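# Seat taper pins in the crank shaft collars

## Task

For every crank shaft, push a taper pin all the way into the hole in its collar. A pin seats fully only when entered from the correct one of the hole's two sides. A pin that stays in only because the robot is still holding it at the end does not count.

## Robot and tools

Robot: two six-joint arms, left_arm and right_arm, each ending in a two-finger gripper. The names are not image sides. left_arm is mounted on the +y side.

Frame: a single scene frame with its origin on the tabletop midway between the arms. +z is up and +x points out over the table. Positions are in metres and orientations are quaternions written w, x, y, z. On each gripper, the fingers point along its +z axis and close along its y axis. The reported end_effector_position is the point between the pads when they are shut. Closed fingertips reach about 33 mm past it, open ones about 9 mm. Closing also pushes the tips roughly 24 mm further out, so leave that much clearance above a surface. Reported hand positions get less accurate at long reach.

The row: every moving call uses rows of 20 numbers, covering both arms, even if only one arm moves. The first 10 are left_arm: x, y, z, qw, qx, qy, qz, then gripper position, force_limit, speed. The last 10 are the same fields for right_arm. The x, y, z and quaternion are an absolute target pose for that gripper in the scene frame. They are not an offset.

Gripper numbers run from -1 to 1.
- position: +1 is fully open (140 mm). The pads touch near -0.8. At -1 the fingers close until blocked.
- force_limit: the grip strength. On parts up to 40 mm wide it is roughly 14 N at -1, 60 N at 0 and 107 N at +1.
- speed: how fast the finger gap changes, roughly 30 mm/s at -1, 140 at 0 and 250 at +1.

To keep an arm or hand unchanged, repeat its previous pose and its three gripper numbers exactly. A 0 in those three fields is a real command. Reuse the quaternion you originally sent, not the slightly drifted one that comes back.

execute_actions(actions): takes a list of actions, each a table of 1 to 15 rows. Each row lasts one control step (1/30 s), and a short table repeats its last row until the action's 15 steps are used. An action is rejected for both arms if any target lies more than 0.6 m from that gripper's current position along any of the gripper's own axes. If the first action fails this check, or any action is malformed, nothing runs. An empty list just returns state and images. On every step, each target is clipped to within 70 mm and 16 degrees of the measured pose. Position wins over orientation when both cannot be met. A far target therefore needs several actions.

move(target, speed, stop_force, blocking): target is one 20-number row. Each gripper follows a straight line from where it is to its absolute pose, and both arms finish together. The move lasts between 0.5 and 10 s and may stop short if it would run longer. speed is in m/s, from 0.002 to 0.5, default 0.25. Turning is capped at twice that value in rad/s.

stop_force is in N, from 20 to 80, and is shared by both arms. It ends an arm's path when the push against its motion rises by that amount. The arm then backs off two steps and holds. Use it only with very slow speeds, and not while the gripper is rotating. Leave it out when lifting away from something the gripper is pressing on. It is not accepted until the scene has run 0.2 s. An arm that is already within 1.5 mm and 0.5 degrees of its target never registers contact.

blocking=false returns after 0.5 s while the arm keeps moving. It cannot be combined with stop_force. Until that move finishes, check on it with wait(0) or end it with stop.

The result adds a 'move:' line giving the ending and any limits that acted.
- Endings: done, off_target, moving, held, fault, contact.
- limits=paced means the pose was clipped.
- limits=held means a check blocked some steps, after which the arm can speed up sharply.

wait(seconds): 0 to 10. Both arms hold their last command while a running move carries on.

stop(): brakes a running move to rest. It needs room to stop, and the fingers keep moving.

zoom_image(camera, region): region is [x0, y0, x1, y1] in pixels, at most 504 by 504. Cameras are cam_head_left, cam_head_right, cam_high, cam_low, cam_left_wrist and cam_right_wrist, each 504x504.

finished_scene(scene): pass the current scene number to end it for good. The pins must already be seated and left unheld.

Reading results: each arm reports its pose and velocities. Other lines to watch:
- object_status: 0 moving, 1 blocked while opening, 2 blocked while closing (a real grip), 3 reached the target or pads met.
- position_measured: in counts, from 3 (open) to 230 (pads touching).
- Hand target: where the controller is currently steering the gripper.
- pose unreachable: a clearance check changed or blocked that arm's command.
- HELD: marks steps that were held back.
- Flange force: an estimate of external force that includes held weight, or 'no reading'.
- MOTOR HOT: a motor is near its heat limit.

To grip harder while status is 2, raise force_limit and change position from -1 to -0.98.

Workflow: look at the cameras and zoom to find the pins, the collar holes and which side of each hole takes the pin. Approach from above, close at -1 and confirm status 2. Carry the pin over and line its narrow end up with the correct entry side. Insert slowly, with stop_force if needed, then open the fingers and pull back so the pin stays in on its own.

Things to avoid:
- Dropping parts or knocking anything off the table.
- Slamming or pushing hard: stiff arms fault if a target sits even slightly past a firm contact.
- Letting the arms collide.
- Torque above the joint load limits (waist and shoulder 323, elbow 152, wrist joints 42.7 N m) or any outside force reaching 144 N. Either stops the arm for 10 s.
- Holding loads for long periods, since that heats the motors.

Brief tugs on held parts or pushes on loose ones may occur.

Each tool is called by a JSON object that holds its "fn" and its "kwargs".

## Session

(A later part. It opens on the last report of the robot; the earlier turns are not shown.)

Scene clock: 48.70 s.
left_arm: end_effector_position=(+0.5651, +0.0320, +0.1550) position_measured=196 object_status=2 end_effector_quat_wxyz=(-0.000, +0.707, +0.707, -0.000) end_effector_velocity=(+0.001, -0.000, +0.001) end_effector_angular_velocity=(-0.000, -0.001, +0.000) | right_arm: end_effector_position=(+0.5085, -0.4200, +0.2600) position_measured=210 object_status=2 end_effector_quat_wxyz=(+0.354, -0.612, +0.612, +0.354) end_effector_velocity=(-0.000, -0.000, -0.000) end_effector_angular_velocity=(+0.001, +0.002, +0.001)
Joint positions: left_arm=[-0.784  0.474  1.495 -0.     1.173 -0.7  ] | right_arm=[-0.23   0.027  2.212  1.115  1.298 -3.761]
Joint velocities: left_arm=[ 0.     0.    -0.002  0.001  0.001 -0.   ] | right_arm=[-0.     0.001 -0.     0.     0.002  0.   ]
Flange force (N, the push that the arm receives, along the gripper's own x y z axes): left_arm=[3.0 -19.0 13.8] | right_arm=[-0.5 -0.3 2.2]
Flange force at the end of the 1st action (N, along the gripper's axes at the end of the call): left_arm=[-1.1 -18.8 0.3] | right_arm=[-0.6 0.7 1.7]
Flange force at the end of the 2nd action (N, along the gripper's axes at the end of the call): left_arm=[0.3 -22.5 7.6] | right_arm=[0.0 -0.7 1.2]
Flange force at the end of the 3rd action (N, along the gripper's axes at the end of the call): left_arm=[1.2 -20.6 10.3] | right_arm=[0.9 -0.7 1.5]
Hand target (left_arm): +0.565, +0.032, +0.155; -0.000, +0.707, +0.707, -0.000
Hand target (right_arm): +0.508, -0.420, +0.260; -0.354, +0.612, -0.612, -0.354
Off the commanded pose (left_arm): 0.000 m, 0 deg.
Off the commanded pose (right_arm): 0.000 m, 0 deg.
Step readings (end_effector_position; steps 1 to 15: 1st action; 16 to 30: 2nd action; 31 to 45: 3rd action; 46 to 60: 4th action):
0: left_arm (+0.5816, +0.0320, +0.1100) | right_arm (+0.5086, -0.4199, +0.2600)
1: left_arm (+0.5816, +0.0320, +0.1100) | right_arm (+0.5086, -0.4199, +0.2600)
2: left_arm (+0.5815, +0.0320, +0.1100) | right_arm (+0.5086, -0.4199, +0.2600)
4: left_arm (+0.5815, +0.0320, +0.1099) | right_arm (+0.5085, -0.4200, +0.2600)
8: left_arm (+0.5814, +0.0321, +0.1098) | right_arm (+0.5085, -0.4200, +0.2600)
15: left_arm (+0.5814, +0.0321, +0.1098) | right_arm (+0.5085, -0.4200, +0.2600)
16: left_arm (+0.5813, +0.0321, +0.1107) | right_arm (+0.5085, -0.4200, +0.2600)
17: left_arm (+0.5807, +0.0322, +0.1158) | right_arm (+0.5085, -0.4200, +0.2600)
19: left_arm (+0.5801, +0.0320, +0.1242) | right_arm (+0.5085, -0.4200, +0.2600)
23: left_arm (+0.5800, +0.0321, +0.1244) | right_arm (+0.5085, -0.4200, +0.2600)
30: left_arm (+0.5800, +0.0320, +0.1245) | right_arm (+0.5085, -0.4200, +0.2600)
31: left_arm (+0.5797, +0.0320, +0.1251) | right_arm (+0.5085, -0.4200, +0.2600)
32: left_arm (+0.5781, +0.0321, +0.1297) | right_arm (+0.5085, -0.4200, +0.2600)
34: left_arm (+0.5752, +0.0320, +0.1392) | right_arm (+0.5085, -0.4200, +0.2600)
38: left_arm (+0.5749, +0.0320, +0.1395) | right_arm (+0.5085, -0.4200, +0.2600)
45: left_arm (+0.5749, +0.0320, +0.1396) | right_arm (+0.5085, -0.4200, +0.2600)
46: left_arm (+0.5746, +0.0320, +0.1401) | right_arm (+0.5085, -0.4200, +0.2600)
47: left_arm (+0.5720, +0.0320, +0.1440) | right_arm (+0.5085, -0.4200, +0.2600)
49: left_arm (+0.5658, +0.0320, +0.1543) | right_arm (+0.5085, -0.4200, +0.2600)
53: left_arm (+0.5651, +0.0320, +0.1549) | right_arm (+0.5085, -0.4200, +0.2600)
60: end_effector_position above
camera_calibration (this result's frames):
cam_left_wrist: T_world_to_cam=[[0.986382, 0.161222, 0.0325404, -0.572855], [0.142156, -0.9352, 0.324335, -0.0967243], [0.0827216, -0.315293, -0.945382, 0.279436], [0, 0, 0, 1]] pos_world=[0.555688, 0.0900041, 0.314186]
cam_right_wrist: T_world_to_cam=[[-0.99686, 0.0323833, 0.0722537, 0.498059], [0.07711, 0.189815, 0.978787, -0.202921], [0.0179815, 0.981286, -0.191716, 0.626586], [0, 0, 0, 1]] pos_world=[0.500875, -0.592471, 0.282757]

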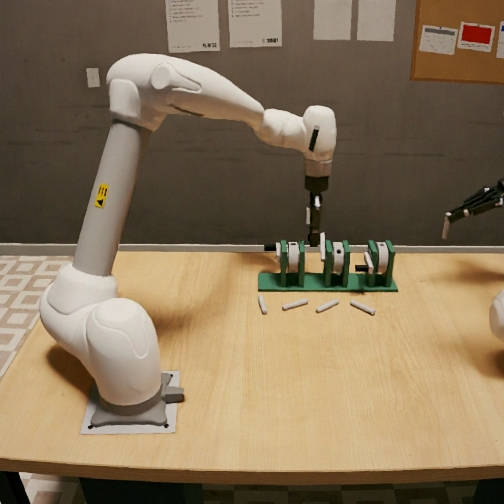

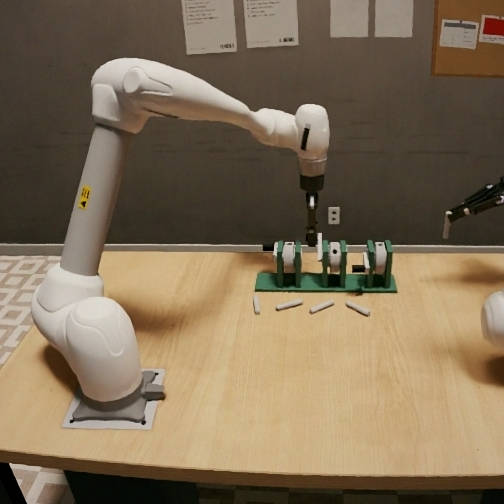

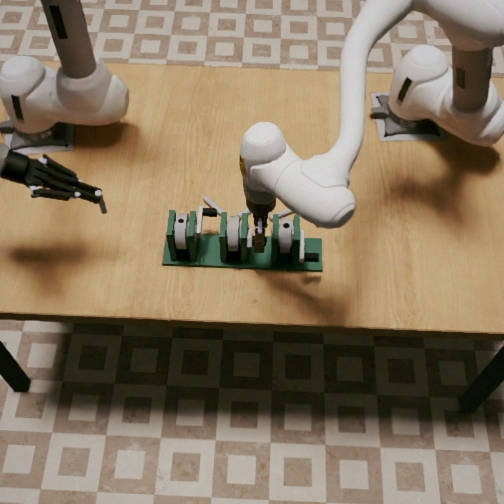

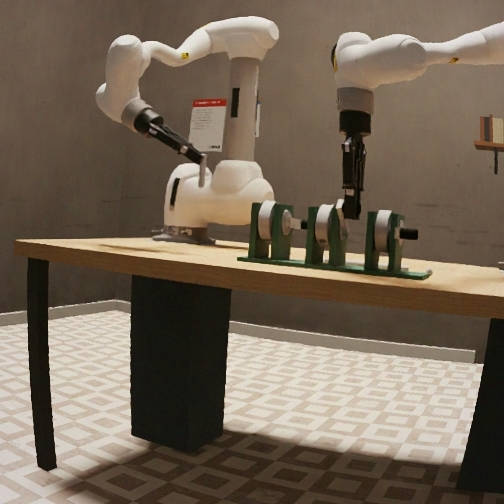

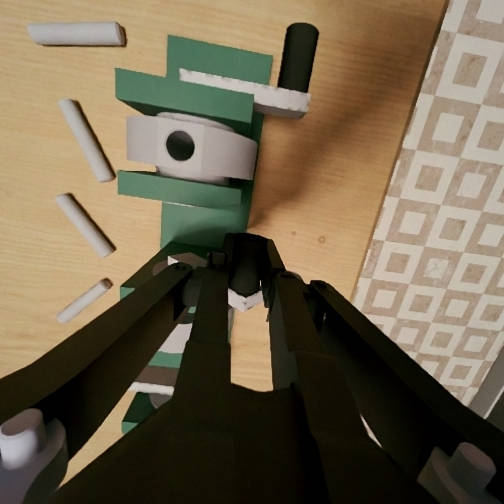

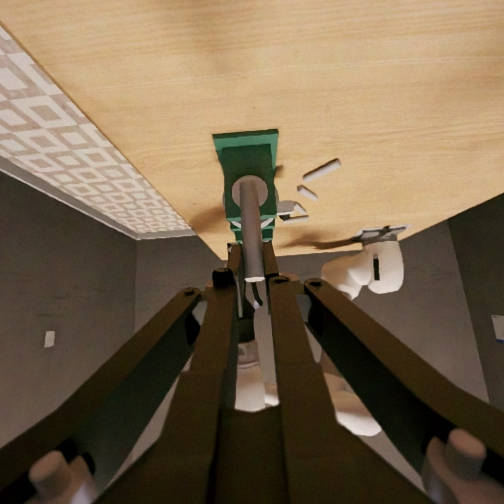

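Centre 0.5108.

{"fn": "execute_actions", "kwargs": {"actions": [[[0.5458,0.032,0.1706,0,0.7071,0.7071,0,-1,-0.8,-0.5,0.5085,-0.42,0.26,-0.3536,0.6124,-0.6124,-0.3536,-1,0.3,-0.5]],[[0.523,0.032,0.179,0,0.7071,0.7071,0,-1,-0.8,-0.5,0.5085,-0.42,0.26,-0.3536,0.6124,-0.6124,-0.3536,-1,0.3,-0.5]],[[0.4986,0.032,0.179,0,0.7071,0.7071,0,-1,-0.8,-0.5,0.5085,-0.42,0.26,-0.3536,0.6124,-0.6124,-0.3536,-1,0.3,-0.5]],[[0.4758,0.032,0.1706,0,0.7071,0.7071,0,-1,-0.8,-0.5,0.5085,-0.42,0.26,-0.3536,0.6124,-0.6124,-0.3536,-1,0.3,-0.5]],[[0.4572,0.032,0.155,0,0.7071,0.7071,0,-1,-0.8,-0.5,0.5085,-0.42,0.26,-0.3536,0.6124,-0.6124,-0.3536,-1,0.3,-0.5]],[[0.445,0.032,0.134,0,0.7071,0.7071,0,-1,-0.8,-0.5,0.5085,-0.42,0.26,-0.3536,0.6124,-0.6124,-0.3536,-1,0.3,-0.5]],[[0.4419,0.032,0.122,0,0.7071,0.7071,0,-1,-0.8,-0.5,0.5085,-0.42,0.26,-0.3536,0.6124,-0.6124,-0.3536,-1,0.3,-0.5]],[[0.4408,0.032,0.11,0,0.7071,0.7071,0,-1,-0.8,-0.5,0.5085,-0.42,0.26,-0.3536,0.6124,-0.6124,-0.3536,-1,0.3,-0.5]],[[0.4408,0.032,0.11,0,0.7071,0.7071,0,-0.3,-0.8,0,0.5085,-0.42,0.26,-0.3536,0.6124,-0.6124,-0.3536,-1,0.3,-0.5]]]}}

{"fn": "move", "kwargs": {"target": [0.4408,0.032,0.2,0,0.7071,0.7071,0,-0.3,-0.8,0,0.5085,-0.42,0.26,-0.3536,0.6124,-0.6124,-0.3536,-1,0.3,-0.5]}}

{"fn": "move", "kwargs": {"target": [0.4405,-0.113,0.2,0,0.7071,0.7071,0,-0.3,-0.8,0,0.5085,-0.42,0.26,-0.3536,0.6124,-0.6124,-0.3536,-1,0.3,-0.5]}}

{"fn": "move", "kwargs": {"target": [0.4405,-0.113,0.11,0,0.7071,0.7071,0,-0.3,-0.8,0,0.5085,-0.42,0.26,-0.3536,0.6124,-0.6124,-0.3536,-1,0.3,-0.5], "speed": 0.12}}

{"fn": "execute_actions", "kwargs": {"actions": [[[0.4405,-0.113,0.11,0,0.7071,0.7071,0,-1,-0.8,-0.5,0.5085,-0.42,0.26,-0.3536,0.6124,-0.6124,-0.3536,-1,0.3,-0.5]]]}}

Scene clock: 55.47 s.
left_arm: end_effector_position=(+0.4408, +0.0320, +0.1100) position_measured=167 object_status=3 end_effector_quat_wxyz=(-0.000, +0.707, +0.707, -0.000) end_effector_velocity=(-0.000, -0.000, +0.000) end_effector_angular_velocity=(-0.001, +0.001, +0.000) | right_arm: end_effector_position=(+0.5085, -0.4200, +0.2600) position_measured=210 object_status=2 end_effector_quat_wxyz=(+0.354, -0.612, +0.612, +0.354) end_effector_velocity=(+0.001, -0.001, -0.001) end_effector_angular_velocity=(-0.002, +0.000, -0.003)
Joint positions: left_arm=[-0.898  0.37   1.741 -0.     1.03  -0.814] | right_arm=[-0.23   0.027  2.212  1.115  1.298 -3.761]
Joint velocities: left_arm=[ 0.    -0.    -0.    -0.001  0.001  0.001] | right_arm=[-0.001  0.001  0.    -0.    -0.003 -0.   ]
Flange force (N, the push that the arm receives, along the gripper's own x y z axes): left_arm=[1.9 0.6 -1.3] | right_arm=[-0.2 -0.6 2.3]
Flange force at the end of the 5th action (N, along the gripper's axes at the end of the call): left_arm=[2.8 8.8 6.9] | right_arm=[-0.1 -1.9 4.1]
Flange force at the end of the 6th action (N, along the gripper's axes at the end of the call): left_arm=[3.5 8.2 2.9] | right_arm=[-0.4 0.3 3.0]
Flange force at the end of the 7th action (N, along the gripper's axes at the end of the call): left_arm=[5.6 -0.9 -1.3] | right_arm=[0.1 0.6 1.7]
Flange force at the end of the 8th action (N, along the gripper's axes at the end of the call): left_arm=[5.1 -1.6 -1.9] | right_arm=[-1.2 1.7 2.7]
Hand target (left_arm): +0.441, +0.032, +0.110; +0.000, +0.707, +0.707, +0.000
Hand target (right_arm): +0.508, -0.420, +0.260; -0.354, +0.612, -0.612, -0.354
Off the commanded pose (left_arm): 0.000 m, 0 deg.
Off the commanded pose (right_arm): 0.000 m, 0 deg.
Step readings (end_effector_position; steps 1 to 15: 1st action; 16 to 30: 2nd action; 31 to 45: 3rd action; 46 to 60: 4th action; 61 to 75: 5th action; 76 to 90: 6th action; 91 to 105: 7th action; 106 to 120: 8th action; 121 to 135: 9th action):
0: left_arm (+0.5651, +0.0320, +0.1550) | right_arm (+0.5085, -0.4200, +0.2600)
1: left_arm (+0.5647, +0.0319, +0.1554) | right_arm (+0.5085, -0.4200, +0.2600)
2: left_arm (+0.5614, +0.0319, +0.1582) | right_arm (+0.5085, -0.4200, +0.2600)
4: left_arm (+0.5489, +0.0321, +0.1688) | right_arm (+0.5085, -0.4200, +0.2600)
8: left_arm (+0.5460, +0.0321, +0.1706) | right_arm (+0.5085, -0.4200, +0.2600)
15: left_arm (+0.5458, +0.0320, +0.1706) | right_arm (+0.5085, -0.4200, +0.2600)
16: left_arm (+0.5452, +0.0320, +0.1708) | right_arm (+0.5085, -0.4200, +0.2600)
17: left_arm (+0.5408, +0.0318, +0.1724) | right_arm (+0.5085, -0.4200, +0.2600)
19: left_arm (+0.5262, +0.0321, +0.1780) | right_arm (+0.5085, -0.4200, +0.2600)
23: left_arm (+0.5229, +0.0320, +0.1789) | right_arm (+0.5085, -0.4200, +0.2600)
30: left_arm (+0.5229, +0.0320, +0.1789) | right_arm (+0.5085, -0.4200, +0.2600)
31: left_arm (+0.5223, +0.0319, +0.1789) | right_arm (+0.5085, -0.4200, +0.2600)
32: left_arm (+0.5171, +0.0319, +0.1790) | right_arm (+0.5085, -0.4200, +0.2600)
34: left_arm (+0.5014, +0.0322, +0.1790) | right_arm (+0.5085, -0.4200, +0.2600)
38: left_arm (+0.4986, +0.0320, +0.1789) | right_arm (+0.5085, -0.4200, +0.2600)
45: left_arm (+0.4986, +0.0320, +0.1789) | right_arm (+0.5085, -0.4200, +0.2600)
46: left_arm (+0.4980, +0.0320, +0.1787) | right_arm (+0.5085, -0.4200, +0.2600)
47: left_arm (+0.4935, +0.0319, +0.1772) | right_arm (+0.5085, -0.4200, +0.2600)
49: left_arm (+0.4787, +0.0323, +0.1717) | right_arm (+0.5085, -0.4200, +0.2600)
53: left_arm (+0.4759, +0.0320, +0.1706) | right_arm (+0.5085, -0.4200, +0.2600)
60: left_arm (+0.4758, +0.0320, +0.1706) | right_arm (+0.5085, -0.4200, +0.2600)
61: left_arm (+0.4753, +0.0320, +0.1702) | right_arm (+0.5085, -0.4200, +0.2600)
62: left_arm (+0.4716, +0.0319, +0.1673) | right_arm (+0.5085, -0.4200, +0.2600)
64: left_arm (+0.4593, +0.0324, +0.1567) | right_arm (+0.5085, -0.4200, +0.2600)
68: left_arm (+0.4573, +0.0320, +0.1550) | right_arm (+0.5085, -0.4200, +0.2600)
75: left_arm (+0.4572, +0.0320, +0.1550) | right_arm (+0.5085, -0.4200, +0.2600)
76: left_arm (+0.4569, +0.0320, +0.1544) | right_arm (+0.5085, -0.4200, +0.2600)
77: left_arm (+0.4541, +0.0319, +0.1499) | right_arm (+0.5085, -0.4200, +0.2600)
79: left_arm (+0.4459, +0.0323, +0.1358) | right_arm (+0.5085, -0.4200, +0.2600)
83: left_arm (+0.4450, +0.0320, +0.1341) | right_arm (+0.5085, -0.4200, +0.2600)
90: left_arm (+0.4450, +0.0320, +0.1340) | right_arm (+0.5085, -0.4200, +0.2600)
91: left_arm (+0.4448, +0.0319, +0.1333) | right_arm (+0.5085, -0.4200, +0.2600)
92: left_arm (+0.4436, +0.0319, +0.1288) | right_arm (+0.5085, -0.4200, +0.2600)
94: left_arm (+0.4419, +0.0321, +0.1224) | right_arm (+0.5085, -0.4200, +0.2600)
98: left_arm (+0.4419, +0.0320, +0.1221) | right_arm (+0.5085, -0.4200, +0.2600)
105: left_arm (+0.4419, +0.0320, +0.1220) | right_arm (+0.5085, -0.4200, +0.2600)
106: left_arm (+0.4419, +0.0320, +0.1212) | right_arm (+0.5085, -0.4200, +0.2600)
107: left_arm (+0.4414, +0.0320, +0.1167) | right_arm (+0.5085, -0.4200, +0.2600)
109: left_arm (+0.4408, +0.0321, +0.1103) | right_arm (+0.5085, -0.4200, +0.2600)
113: left_arm (+0.4408, +0.0320, +0.1100) | right_arm (+0.5085, -0.4200, +0.2600)
120: left_arm (+0.4408, +0.0320, +0.1100) | right_arm (+0.5085, -0.4200, +0.2600)
121: left_arm (+0.4408, +0.0320, +0.1100) | right_arm (+0.5085, -0.4200, +0.2600)
122: left_arm (+0.4408, +0.0320, +0.1100) | right_arm (+0.5085, -0.4200, +0.2600)
124: left_arm (+0.4408, +0.0320, +0.1100) | right_arm (+0.5085, -0.4200, +0.2600)
128: left_arm (+0.4408, +0.0320, +0.1100) | right_arm (+0.5085, -0.4200, +0.2600)
135: end_effector_position above
camera_calibration (this result's frames):
cam_left_wrist: T_world_to_cam=[[0.986381, 0.161211, 0.0326244, -0.448807], [0.142123, -0.935218, 0.324298, -0.0644611], [0.0827914, -0.315244, -0.945392, 0.247151], [0, 0, 0, 1]] pos_world=[0.431394, 0.0899807, 0.269202]
cam_right_wrist: T_world_to_cam=[[-0.99686, 0.0323834, 0.0722537, 0.498059], [0.07711, 0.189815, 0.978787, -0.202921], [0.0179816, 0.981286, -0.191716, 0.626586], [0, 0, 0, 1]] pos_world=[0.500875, -0.592471, 0.282757]

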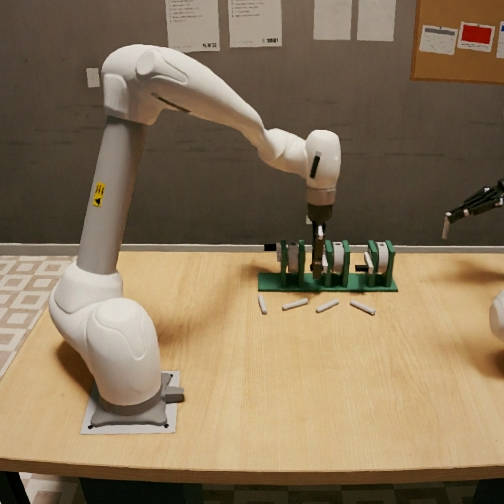

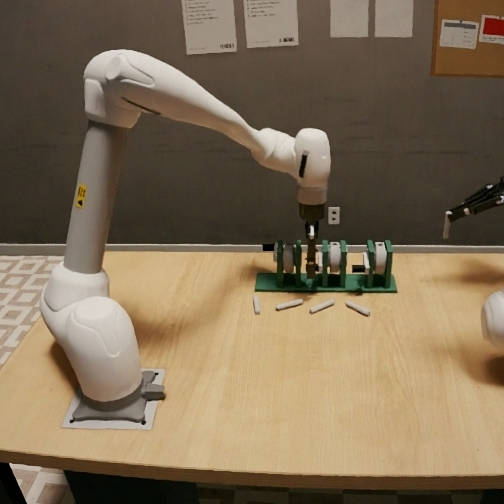

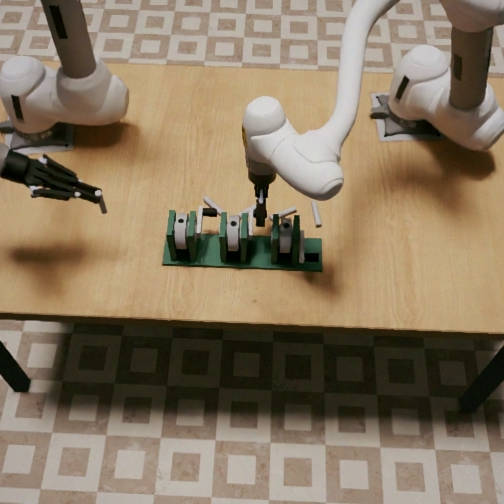

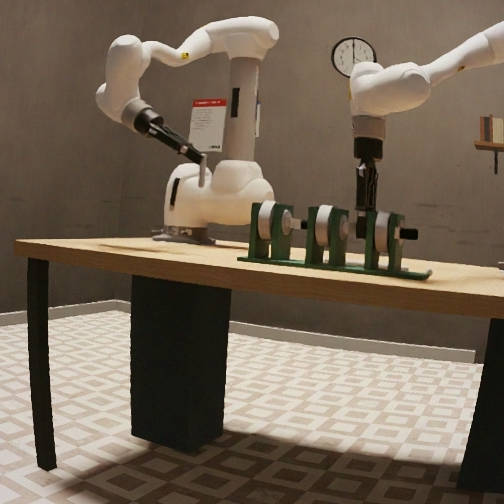

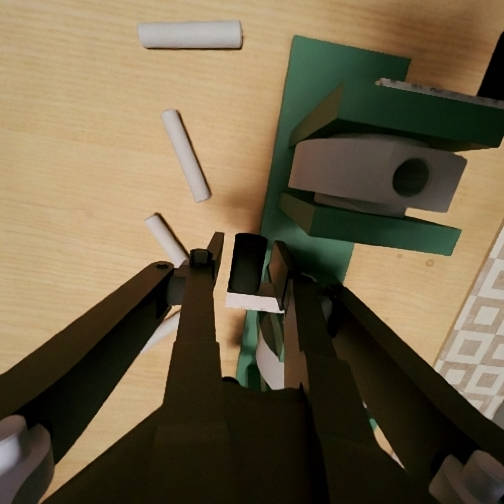

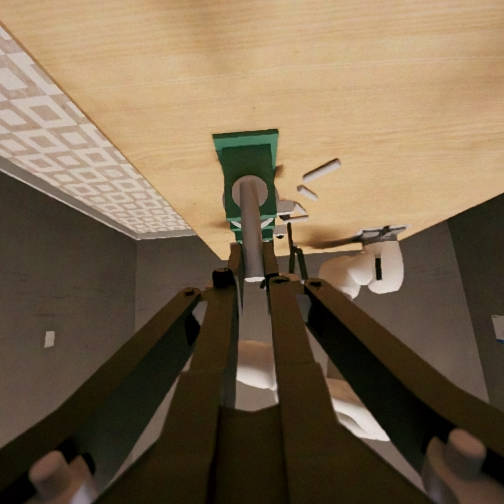

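Scene clock: 56.20 s.
left_arm: end_effector_position=(+0.4407, +0.0321, +0.1999) position_measured=167 object_status=3 end_effector_quat_wxyz=(-0.000, +0.707, +0.707, -0.000) end_effector_velocity=(+0.001, -0.000, +0.001) end_effector_angular_velocity=(+0.000, -0.002, -0.000) | right_arm: end_effector_position=(+0.5085, -0.4200, +0.2600) position_measured=210 object_status=2 end_effector_quat_wxyz=(+0.354, -0.612, +0.612, +0.354) end_effector_velocity=(-0.000, +0.000, -0.000) end_effector_angular_velocity=(+0.000, +0.001, +0.001)
Joint positions: left_arm=[-0.898  0.305  1.654 -0.     1.183 -0.814] | right_arm=[-0.23   0.027  2.212  1.115  1.298 -3.761]
Joint velocities: left_arm=[ 0.     0.001 -0.002  0.001  0.     0.   ] | right_arm=[ 0.     0.001  0.     0.     0.    -0.   ]
Flange force (N, the push that the arm receives, along the gripper's own x y z axes): left_arm=[2.3 -4.2 0.9] | right_arm=[0.2 0.6 2.1]
Hand target (left_arm): +0.441, +0.032, +0.200; -0.000, +0.707, +0.707, -0.000
Hand target (right_arm): +0.508, -0.420, +0.260; -0.354, +0.612, -0.612, -0.354
Off the commanded pose (left_arm): 0.000 m, 0 deg.
Off the commanded pose (right_arm): 0.000 m, 0 deg.
move: done
camera_calibration (this result's frames):
cam_left_wrist: T_world_to_cam=[[0.986416, 0.161005, 0.032561, -0.451684], [0.141956, -0.935273, 0.324211, -0.093432], [0.0826531, -0.315185, -0.945424, 0.332279], [0, 0, 0, 1]] pos_world=[0.431348, 0.0900682, 0.359143]
cam_right_wrist: T_world_to_cam=[[-0.99686, 0.0323836, 0.0722538, 0.498059], [0.0771101, 0.189815, 0.978787, -0.202921], [0.0179818, 0.981286, -0.191716, 0.626586], [0, 0, 0, 1]] pos_world=[0.500875, -0.592471, 0.282757]

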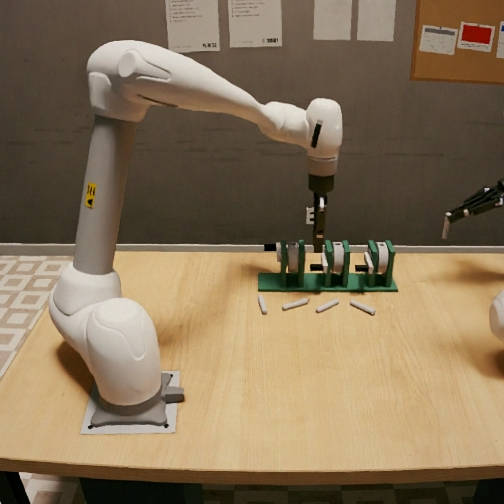

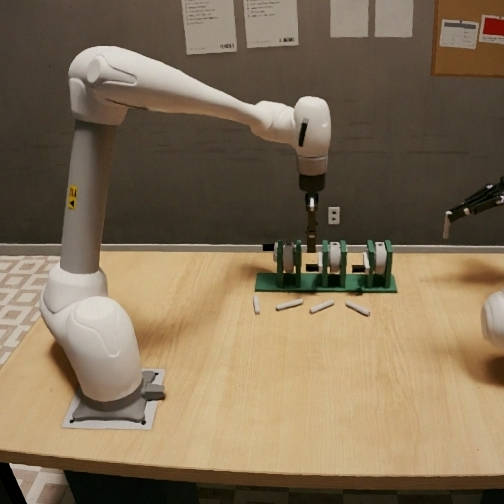

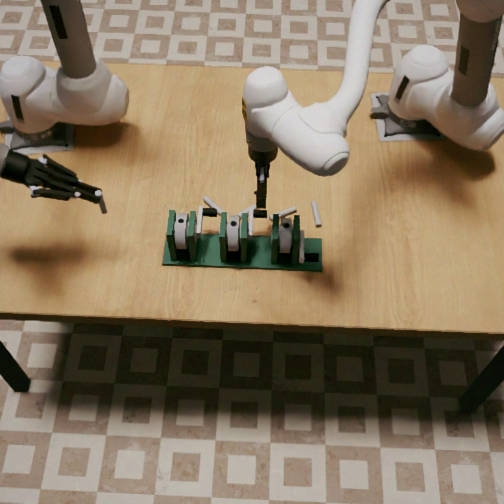

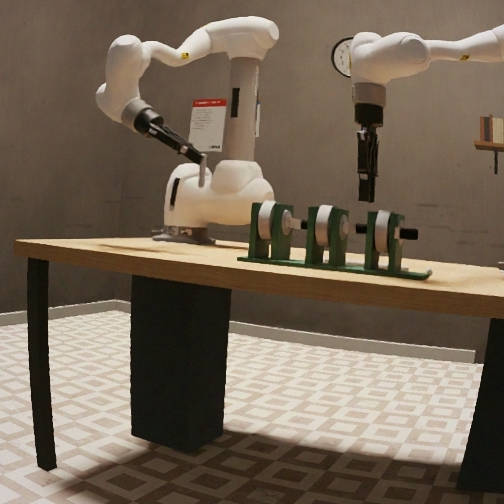

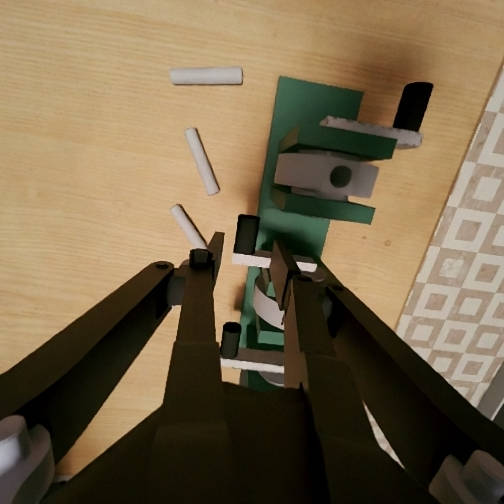

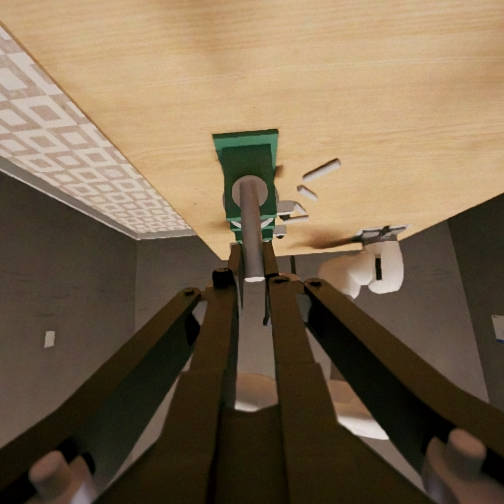

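Scene clock: 57.17 s.
left_arm: end_effector_position=(+0.4402, -0.1130, +0.2001) position_measured=167 object_status=3 end_effector_quat_wxyz=(-0.000, +0.707, +0.707, -0.000) end_effector_velocity=(-0.001, -0.000, -0.001) end_effector_angular_velocity=(-0.000, +0.002, +0.001) | right_arm: end_effector_position=(+0.5085, -0.4200, +0.2600) position_measured=210 object_status=2 end_effector_quat_wxyz=(+0.354, -0.612, +0.612, +0.354) end_effector_velocity=(+0.001, -0.000, -0.001) end_effector_angular_velocity=(-0.001, +0.000, -0.001)
Joint positions: left_arm=[-1.021  0.467  1.419 -0.001  1.255 -0.937] | right_arm=[-0.23   0.027  2.212  1.115  1.298 -3.761]
Joint velocities: left_arm=[-0.     0.     0.001 -0.002 -0.    -0.   ] | right_arm=[-0.001  0.001 -0.     0.    -0.001 -0.   ]
Flange force (N, the push that the arm receives, along the gripper's own x y z axes): left_arm=[4.8 -4.2 -0.6] | right_arm=[-0.6 1.3 1.1]
Hand target (left_arm): +0.440, -0.113, +0.200; -0.000, +0.707, +0.707, -0.000
Hand target (right_arm): +0.508, -0.420, +0.260; -0.354, +0.612, -0.612, -0.354
Off the commanded pose (left_arm): 0.000 m, 0 deg.
Off the commanded pose (right_arm): 0.000 m, 0 deg.
move: done
camera_calibration (this result's frames):
cam_left_wrist: T_world_to_cam=[[0.986391, 0.161249, 0.0321151, -0.427746], [0.142304, -0.935123, 0.324491, -0.229323], [0.0823555, -0.315505, -0.945344, 0.286861], [0, 0, 0, 1]] pos_world=[0.430934, -0.0549654, 0.359333]
cam_right_wrist: T_world_to_cam=[[-0.99686, 0.0323833, 0.0722539, 0.498059], [0.0771101, 0.189815, 0.978787, -0.202921], [0.0179815, 0.981286, -0.191716, 0.626586], [0, 0, 0, 1]] pos_world=[0.500875, -0.592471, 0.282757]

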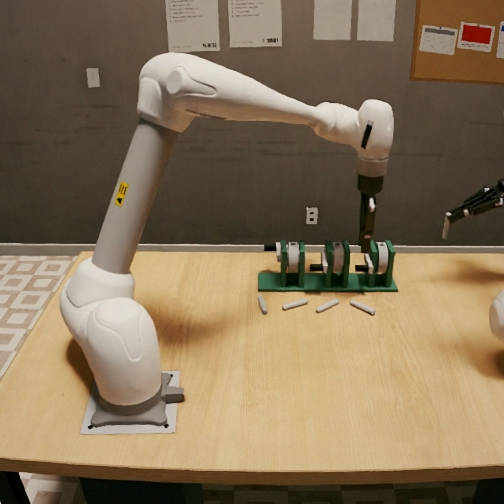

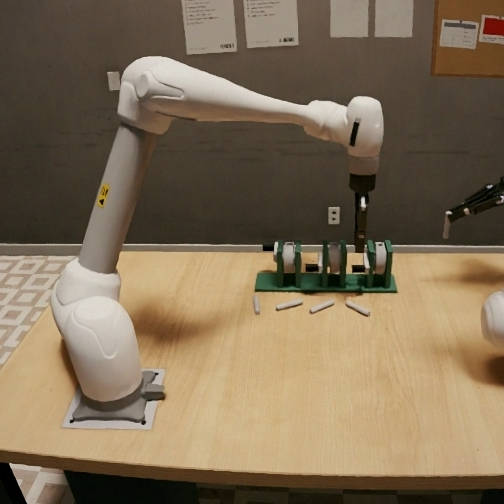

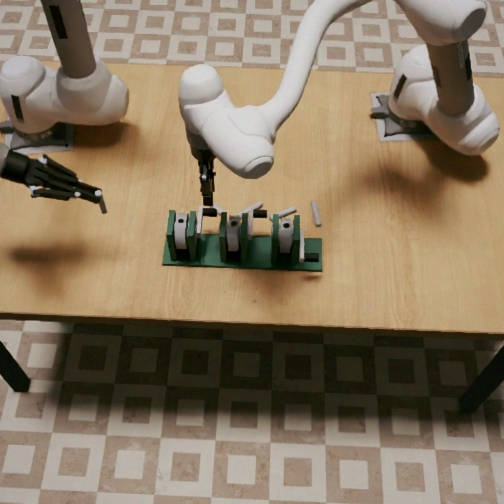

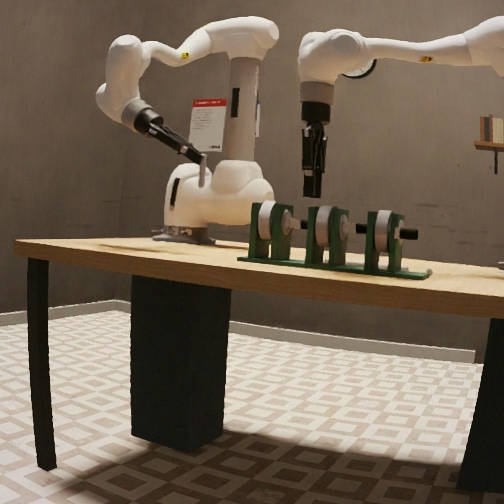

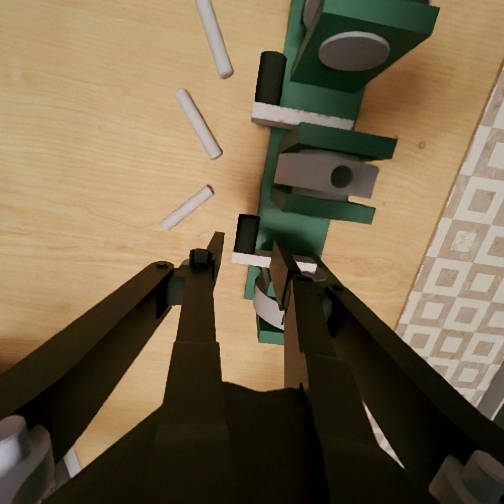

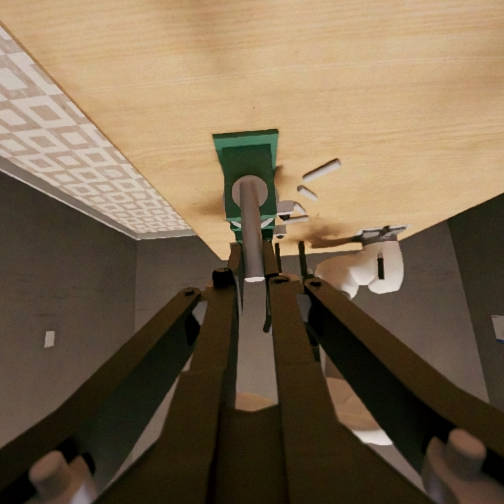

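Scene clock: 58.20 s.
left_arm: end_effector_position=(+0.4406, -0.1131, +0.1101) position_measured=167 object_status=3 end_effector_quat_wxyz=(+0.000, +0.707, +0.707, +0.000) end_effector_velocity=(-0.000, +0.000, -0.001) end_effector_angular_velocity=(+0.001, +0.001, -0.001) | right_arm: end_effector_position=(+0.5085, -0.4200, +0.2600) position_measured=210 object_status=2 end_effector_quat_wxyz=(+0.354, -0.612, +0.612, +0.354) end_effector_velocity=(-0.000, +0.000, +0.000) end_effector_angular_velocity=(+0.001, +0.000, +0.001)
Joint positions: left_arm=[-1.021  0.523  1.506  0.     1.113 -0.937] | right_arm=[-0.23   0.027  2.212  1.115  1.298 -3.761]
Joint velocities: left_arm=[-0.     0.     0.001 -0.001 -0.001  0.001] | right_arm=[ 0.001 -0.    -0.     0.     0.001  0.   ]
Flange force (N, the push that the arm receives, along the gripper's own x y z axes): left_arm=[0.5 -2.1 -0.8] | right_arm=[-0.9 0.2 3.7]
Hand target (left_arm): +0.441, -0.113, +0.110; +0.000, +0.707, +0.707, +0.000
Hand target (right_arm): +0.508, -0.420, +0.260; -0.354, +0.612, -0.612, -0.354
Off the commanded pose (left_arm): 0.000 m, 0 deg.
Off the commanded pose (right_arm): 0.000 m, 0 deg.
move: done
camera_calibration (this result's frames):
cam_left_wrist: T_world_to_cam=[[0.986353, 0.161354, 0.0327569, -0.425218], [0.142212, -0.935185, 0.324352, -0.200172], [0.0829694, -0.315267, -0.945369, 0.201421], [0, 0, 0, 1]] pos_world=[0.43117, -0.055086, 0.269273]
cam_right_wrist: T_world_to_cam=[[-0.99686, 0.0323835, 0.0722538, 0.498059], [0.07711, 0.189815, 0.978787, -0.202921], [0.0179817, 0.981286, -0.191716, 0.626586], [0, 0, 0, 1]] pos_world=[0.500875, -0.592471, 0.282757]

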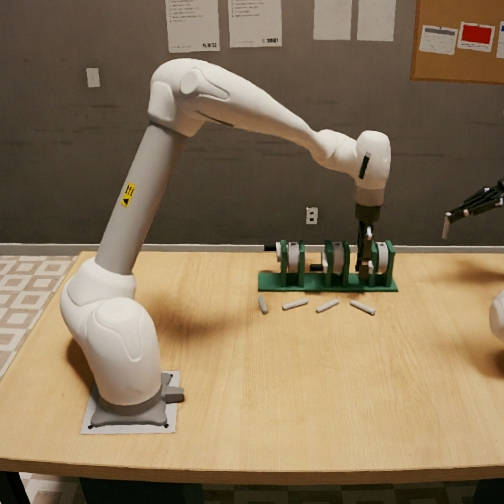

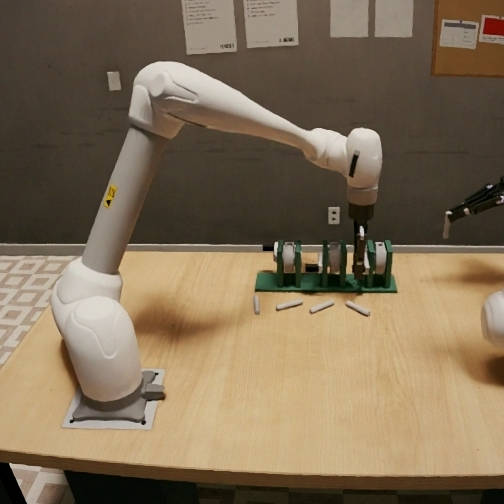

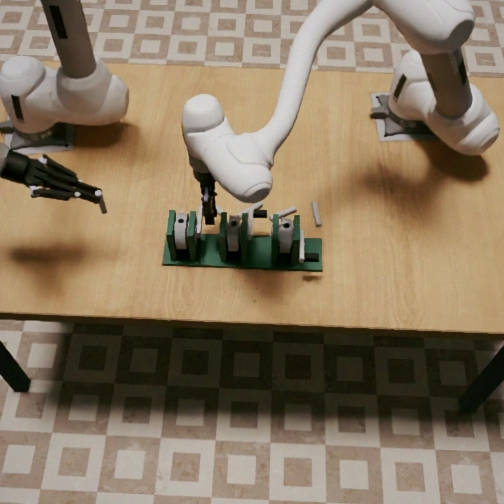

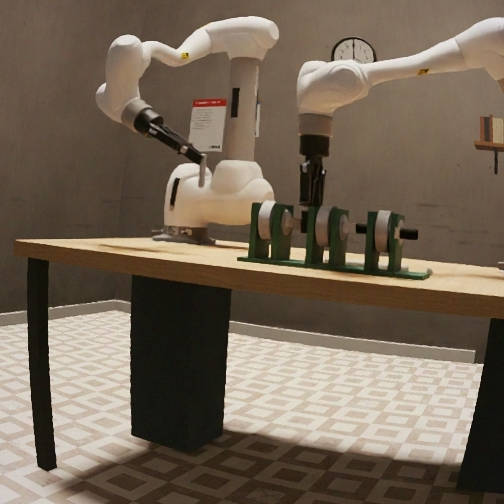

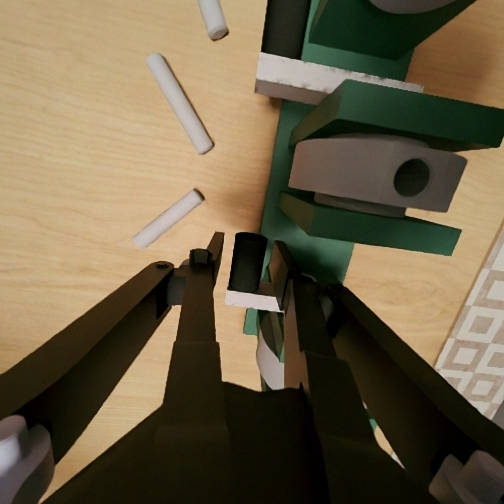

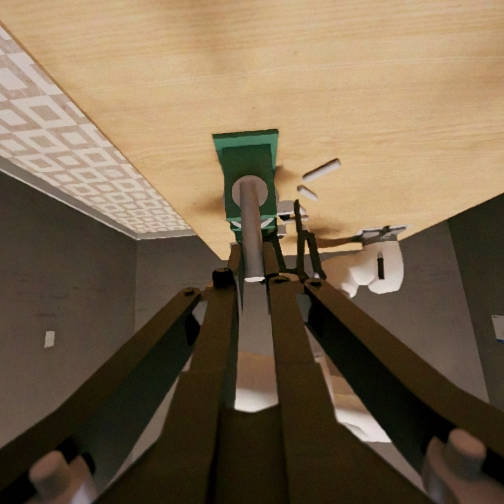

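Scene clock: 58.70 s.
left_arm: end_effector_position=(+0.4406, -0.1130, +0.1099) position_measured=196 object_status=2 end_effector_quat_wxyz=(+0.000, +0.707, +0.707, +0.000) end_effector_velocity=(-0.000, +0.001, -0.000) end_effector_angular_velocity=(+0.002, -0.001, -0.000) | right_arm: end_effector_position=(+0.5085, -0.4200, +0.2600) position_measured=210 object_status=2 end_effector_quat_wxyz=(+0.354, -0.612, +0.612, +0.354) end_effector_velocity=(-0.001, +0.000, +0.000) end_effector_angular_velocity=(+0.001, +0.001, +0.001)
Joint positions: left_arm=[-1.021  0.523  1.507  0.     1.113 -0.937] | right_arm=[-0.23   0.027  2.212  1.115  1.298 -3.761]
Joint velocities: left_arm=[-0.    -0.     0.001  0.002  0.    -0.001] | right_arm=[ 0.     0.     0.    -0.     0.002  0.   ]
Flange force (N, the push that the arm receives, along the gripper's own x y z axes): left_arm=[3.3 1.0 -1.9] | right_arm=[0.4 0.8 1.0]
Hand target (left_arm): +0.441, -0.113, +0.110; +0.000, +0.707, +0.707, +0.000
Hand target (right_arm): +0.508, -0.420, +0.260; -0.354, +0.612, -0.612, -0.354
Off the commanded pose (left_arm): 0.000 m, 0 deg.
Off the commanded pose (right_arm): 0.000 m, 0 deg.
Step readings (end_effector_position):
0: left_arm (+0.4406, -0.1131, +0.1101) | right_arm (+0.5085, -0.4200, +0.2600)
1: left_arm (+0.4406, -0.1131, +0.1100) | right_arm (+0.5085, -0.4200, +0.2600)
2: left_arm (+0.4405, -0.1130, +0.1100) | right_arm (+0.5085, -0.4200, +0.2600)
4: left_arm (+0.4405, -0.1130, +0.1099) | right_arm (+0.5085, -0.4200, +0.2600)
8: left_arm (+0.4406, -0.1130, +0.1099) | right_arm (+0.5085, -0.4200, +0.2600)
15: end_effector_position above
camera_calibration (this result's frames):
cam_left_wrist: T_world_to_cam=[[0.986378, 0.16121, 0.0327218, -0.425229], [0.142092, -0.935226, 0.324287, -0.199987], [0.0828805, -0.31522, -0.945393, 0.201381], [0, 0, 0, 1]] pos_world=[0.431163, -0.0550025, 0.269152]
cam_right_wrist: T_world_to_cam=[[-0.99686, 0.0323835, 0.0722538, 0.498059], [0.0771101, 0.189815, 0.978787, -0.202921], [0.0179817, 0.981286, -0.191716, 0.626586], [0, 0, 0, 1]] pos_world=[0.500875, -0.592471, 0.282757]

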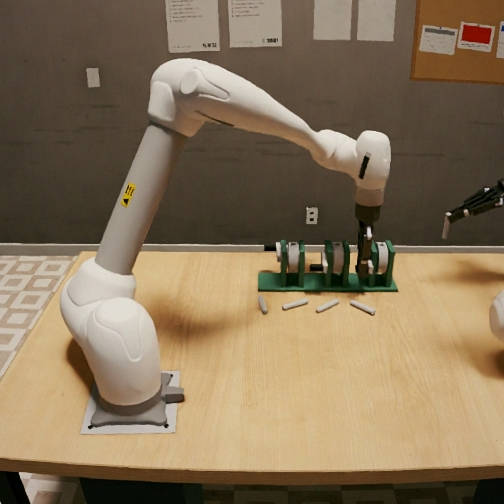

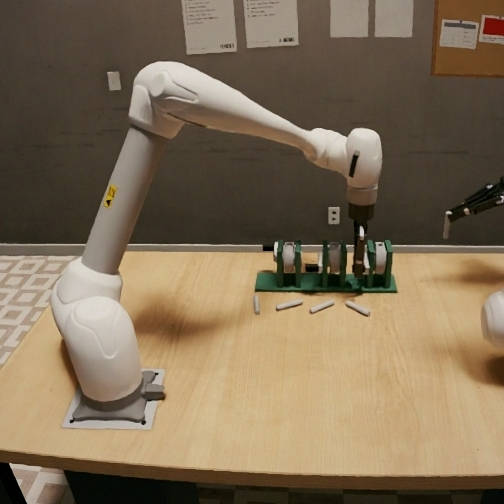

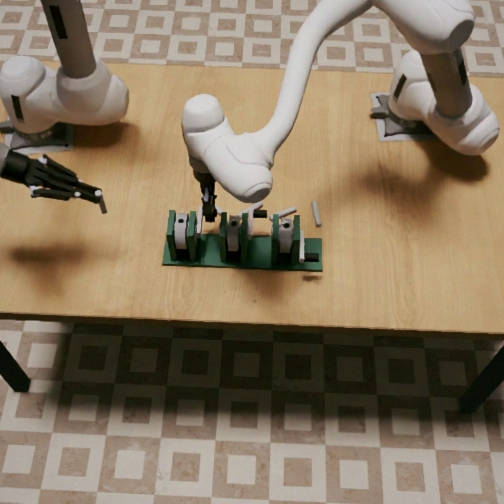

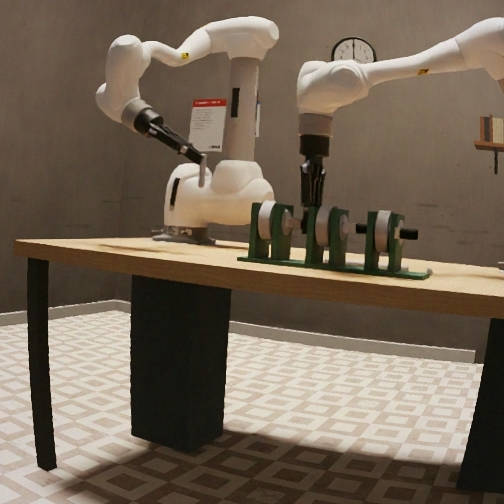

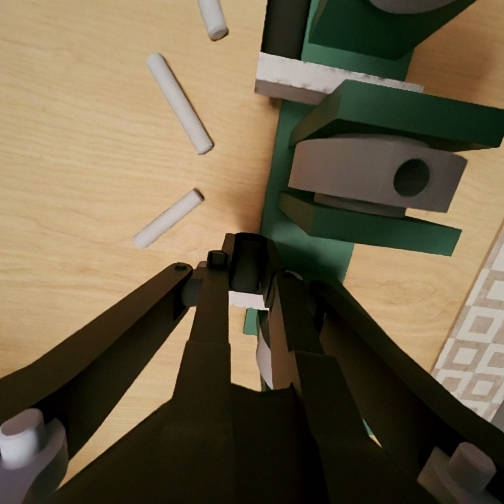

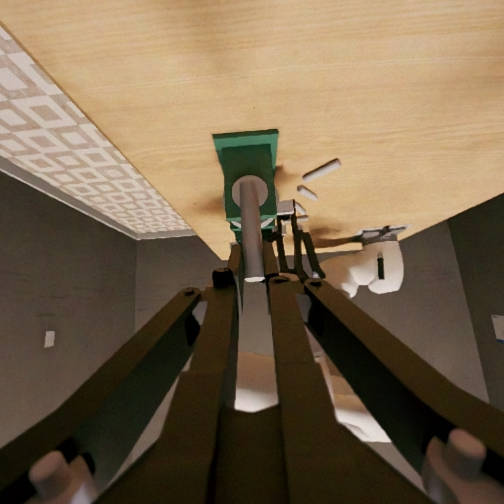

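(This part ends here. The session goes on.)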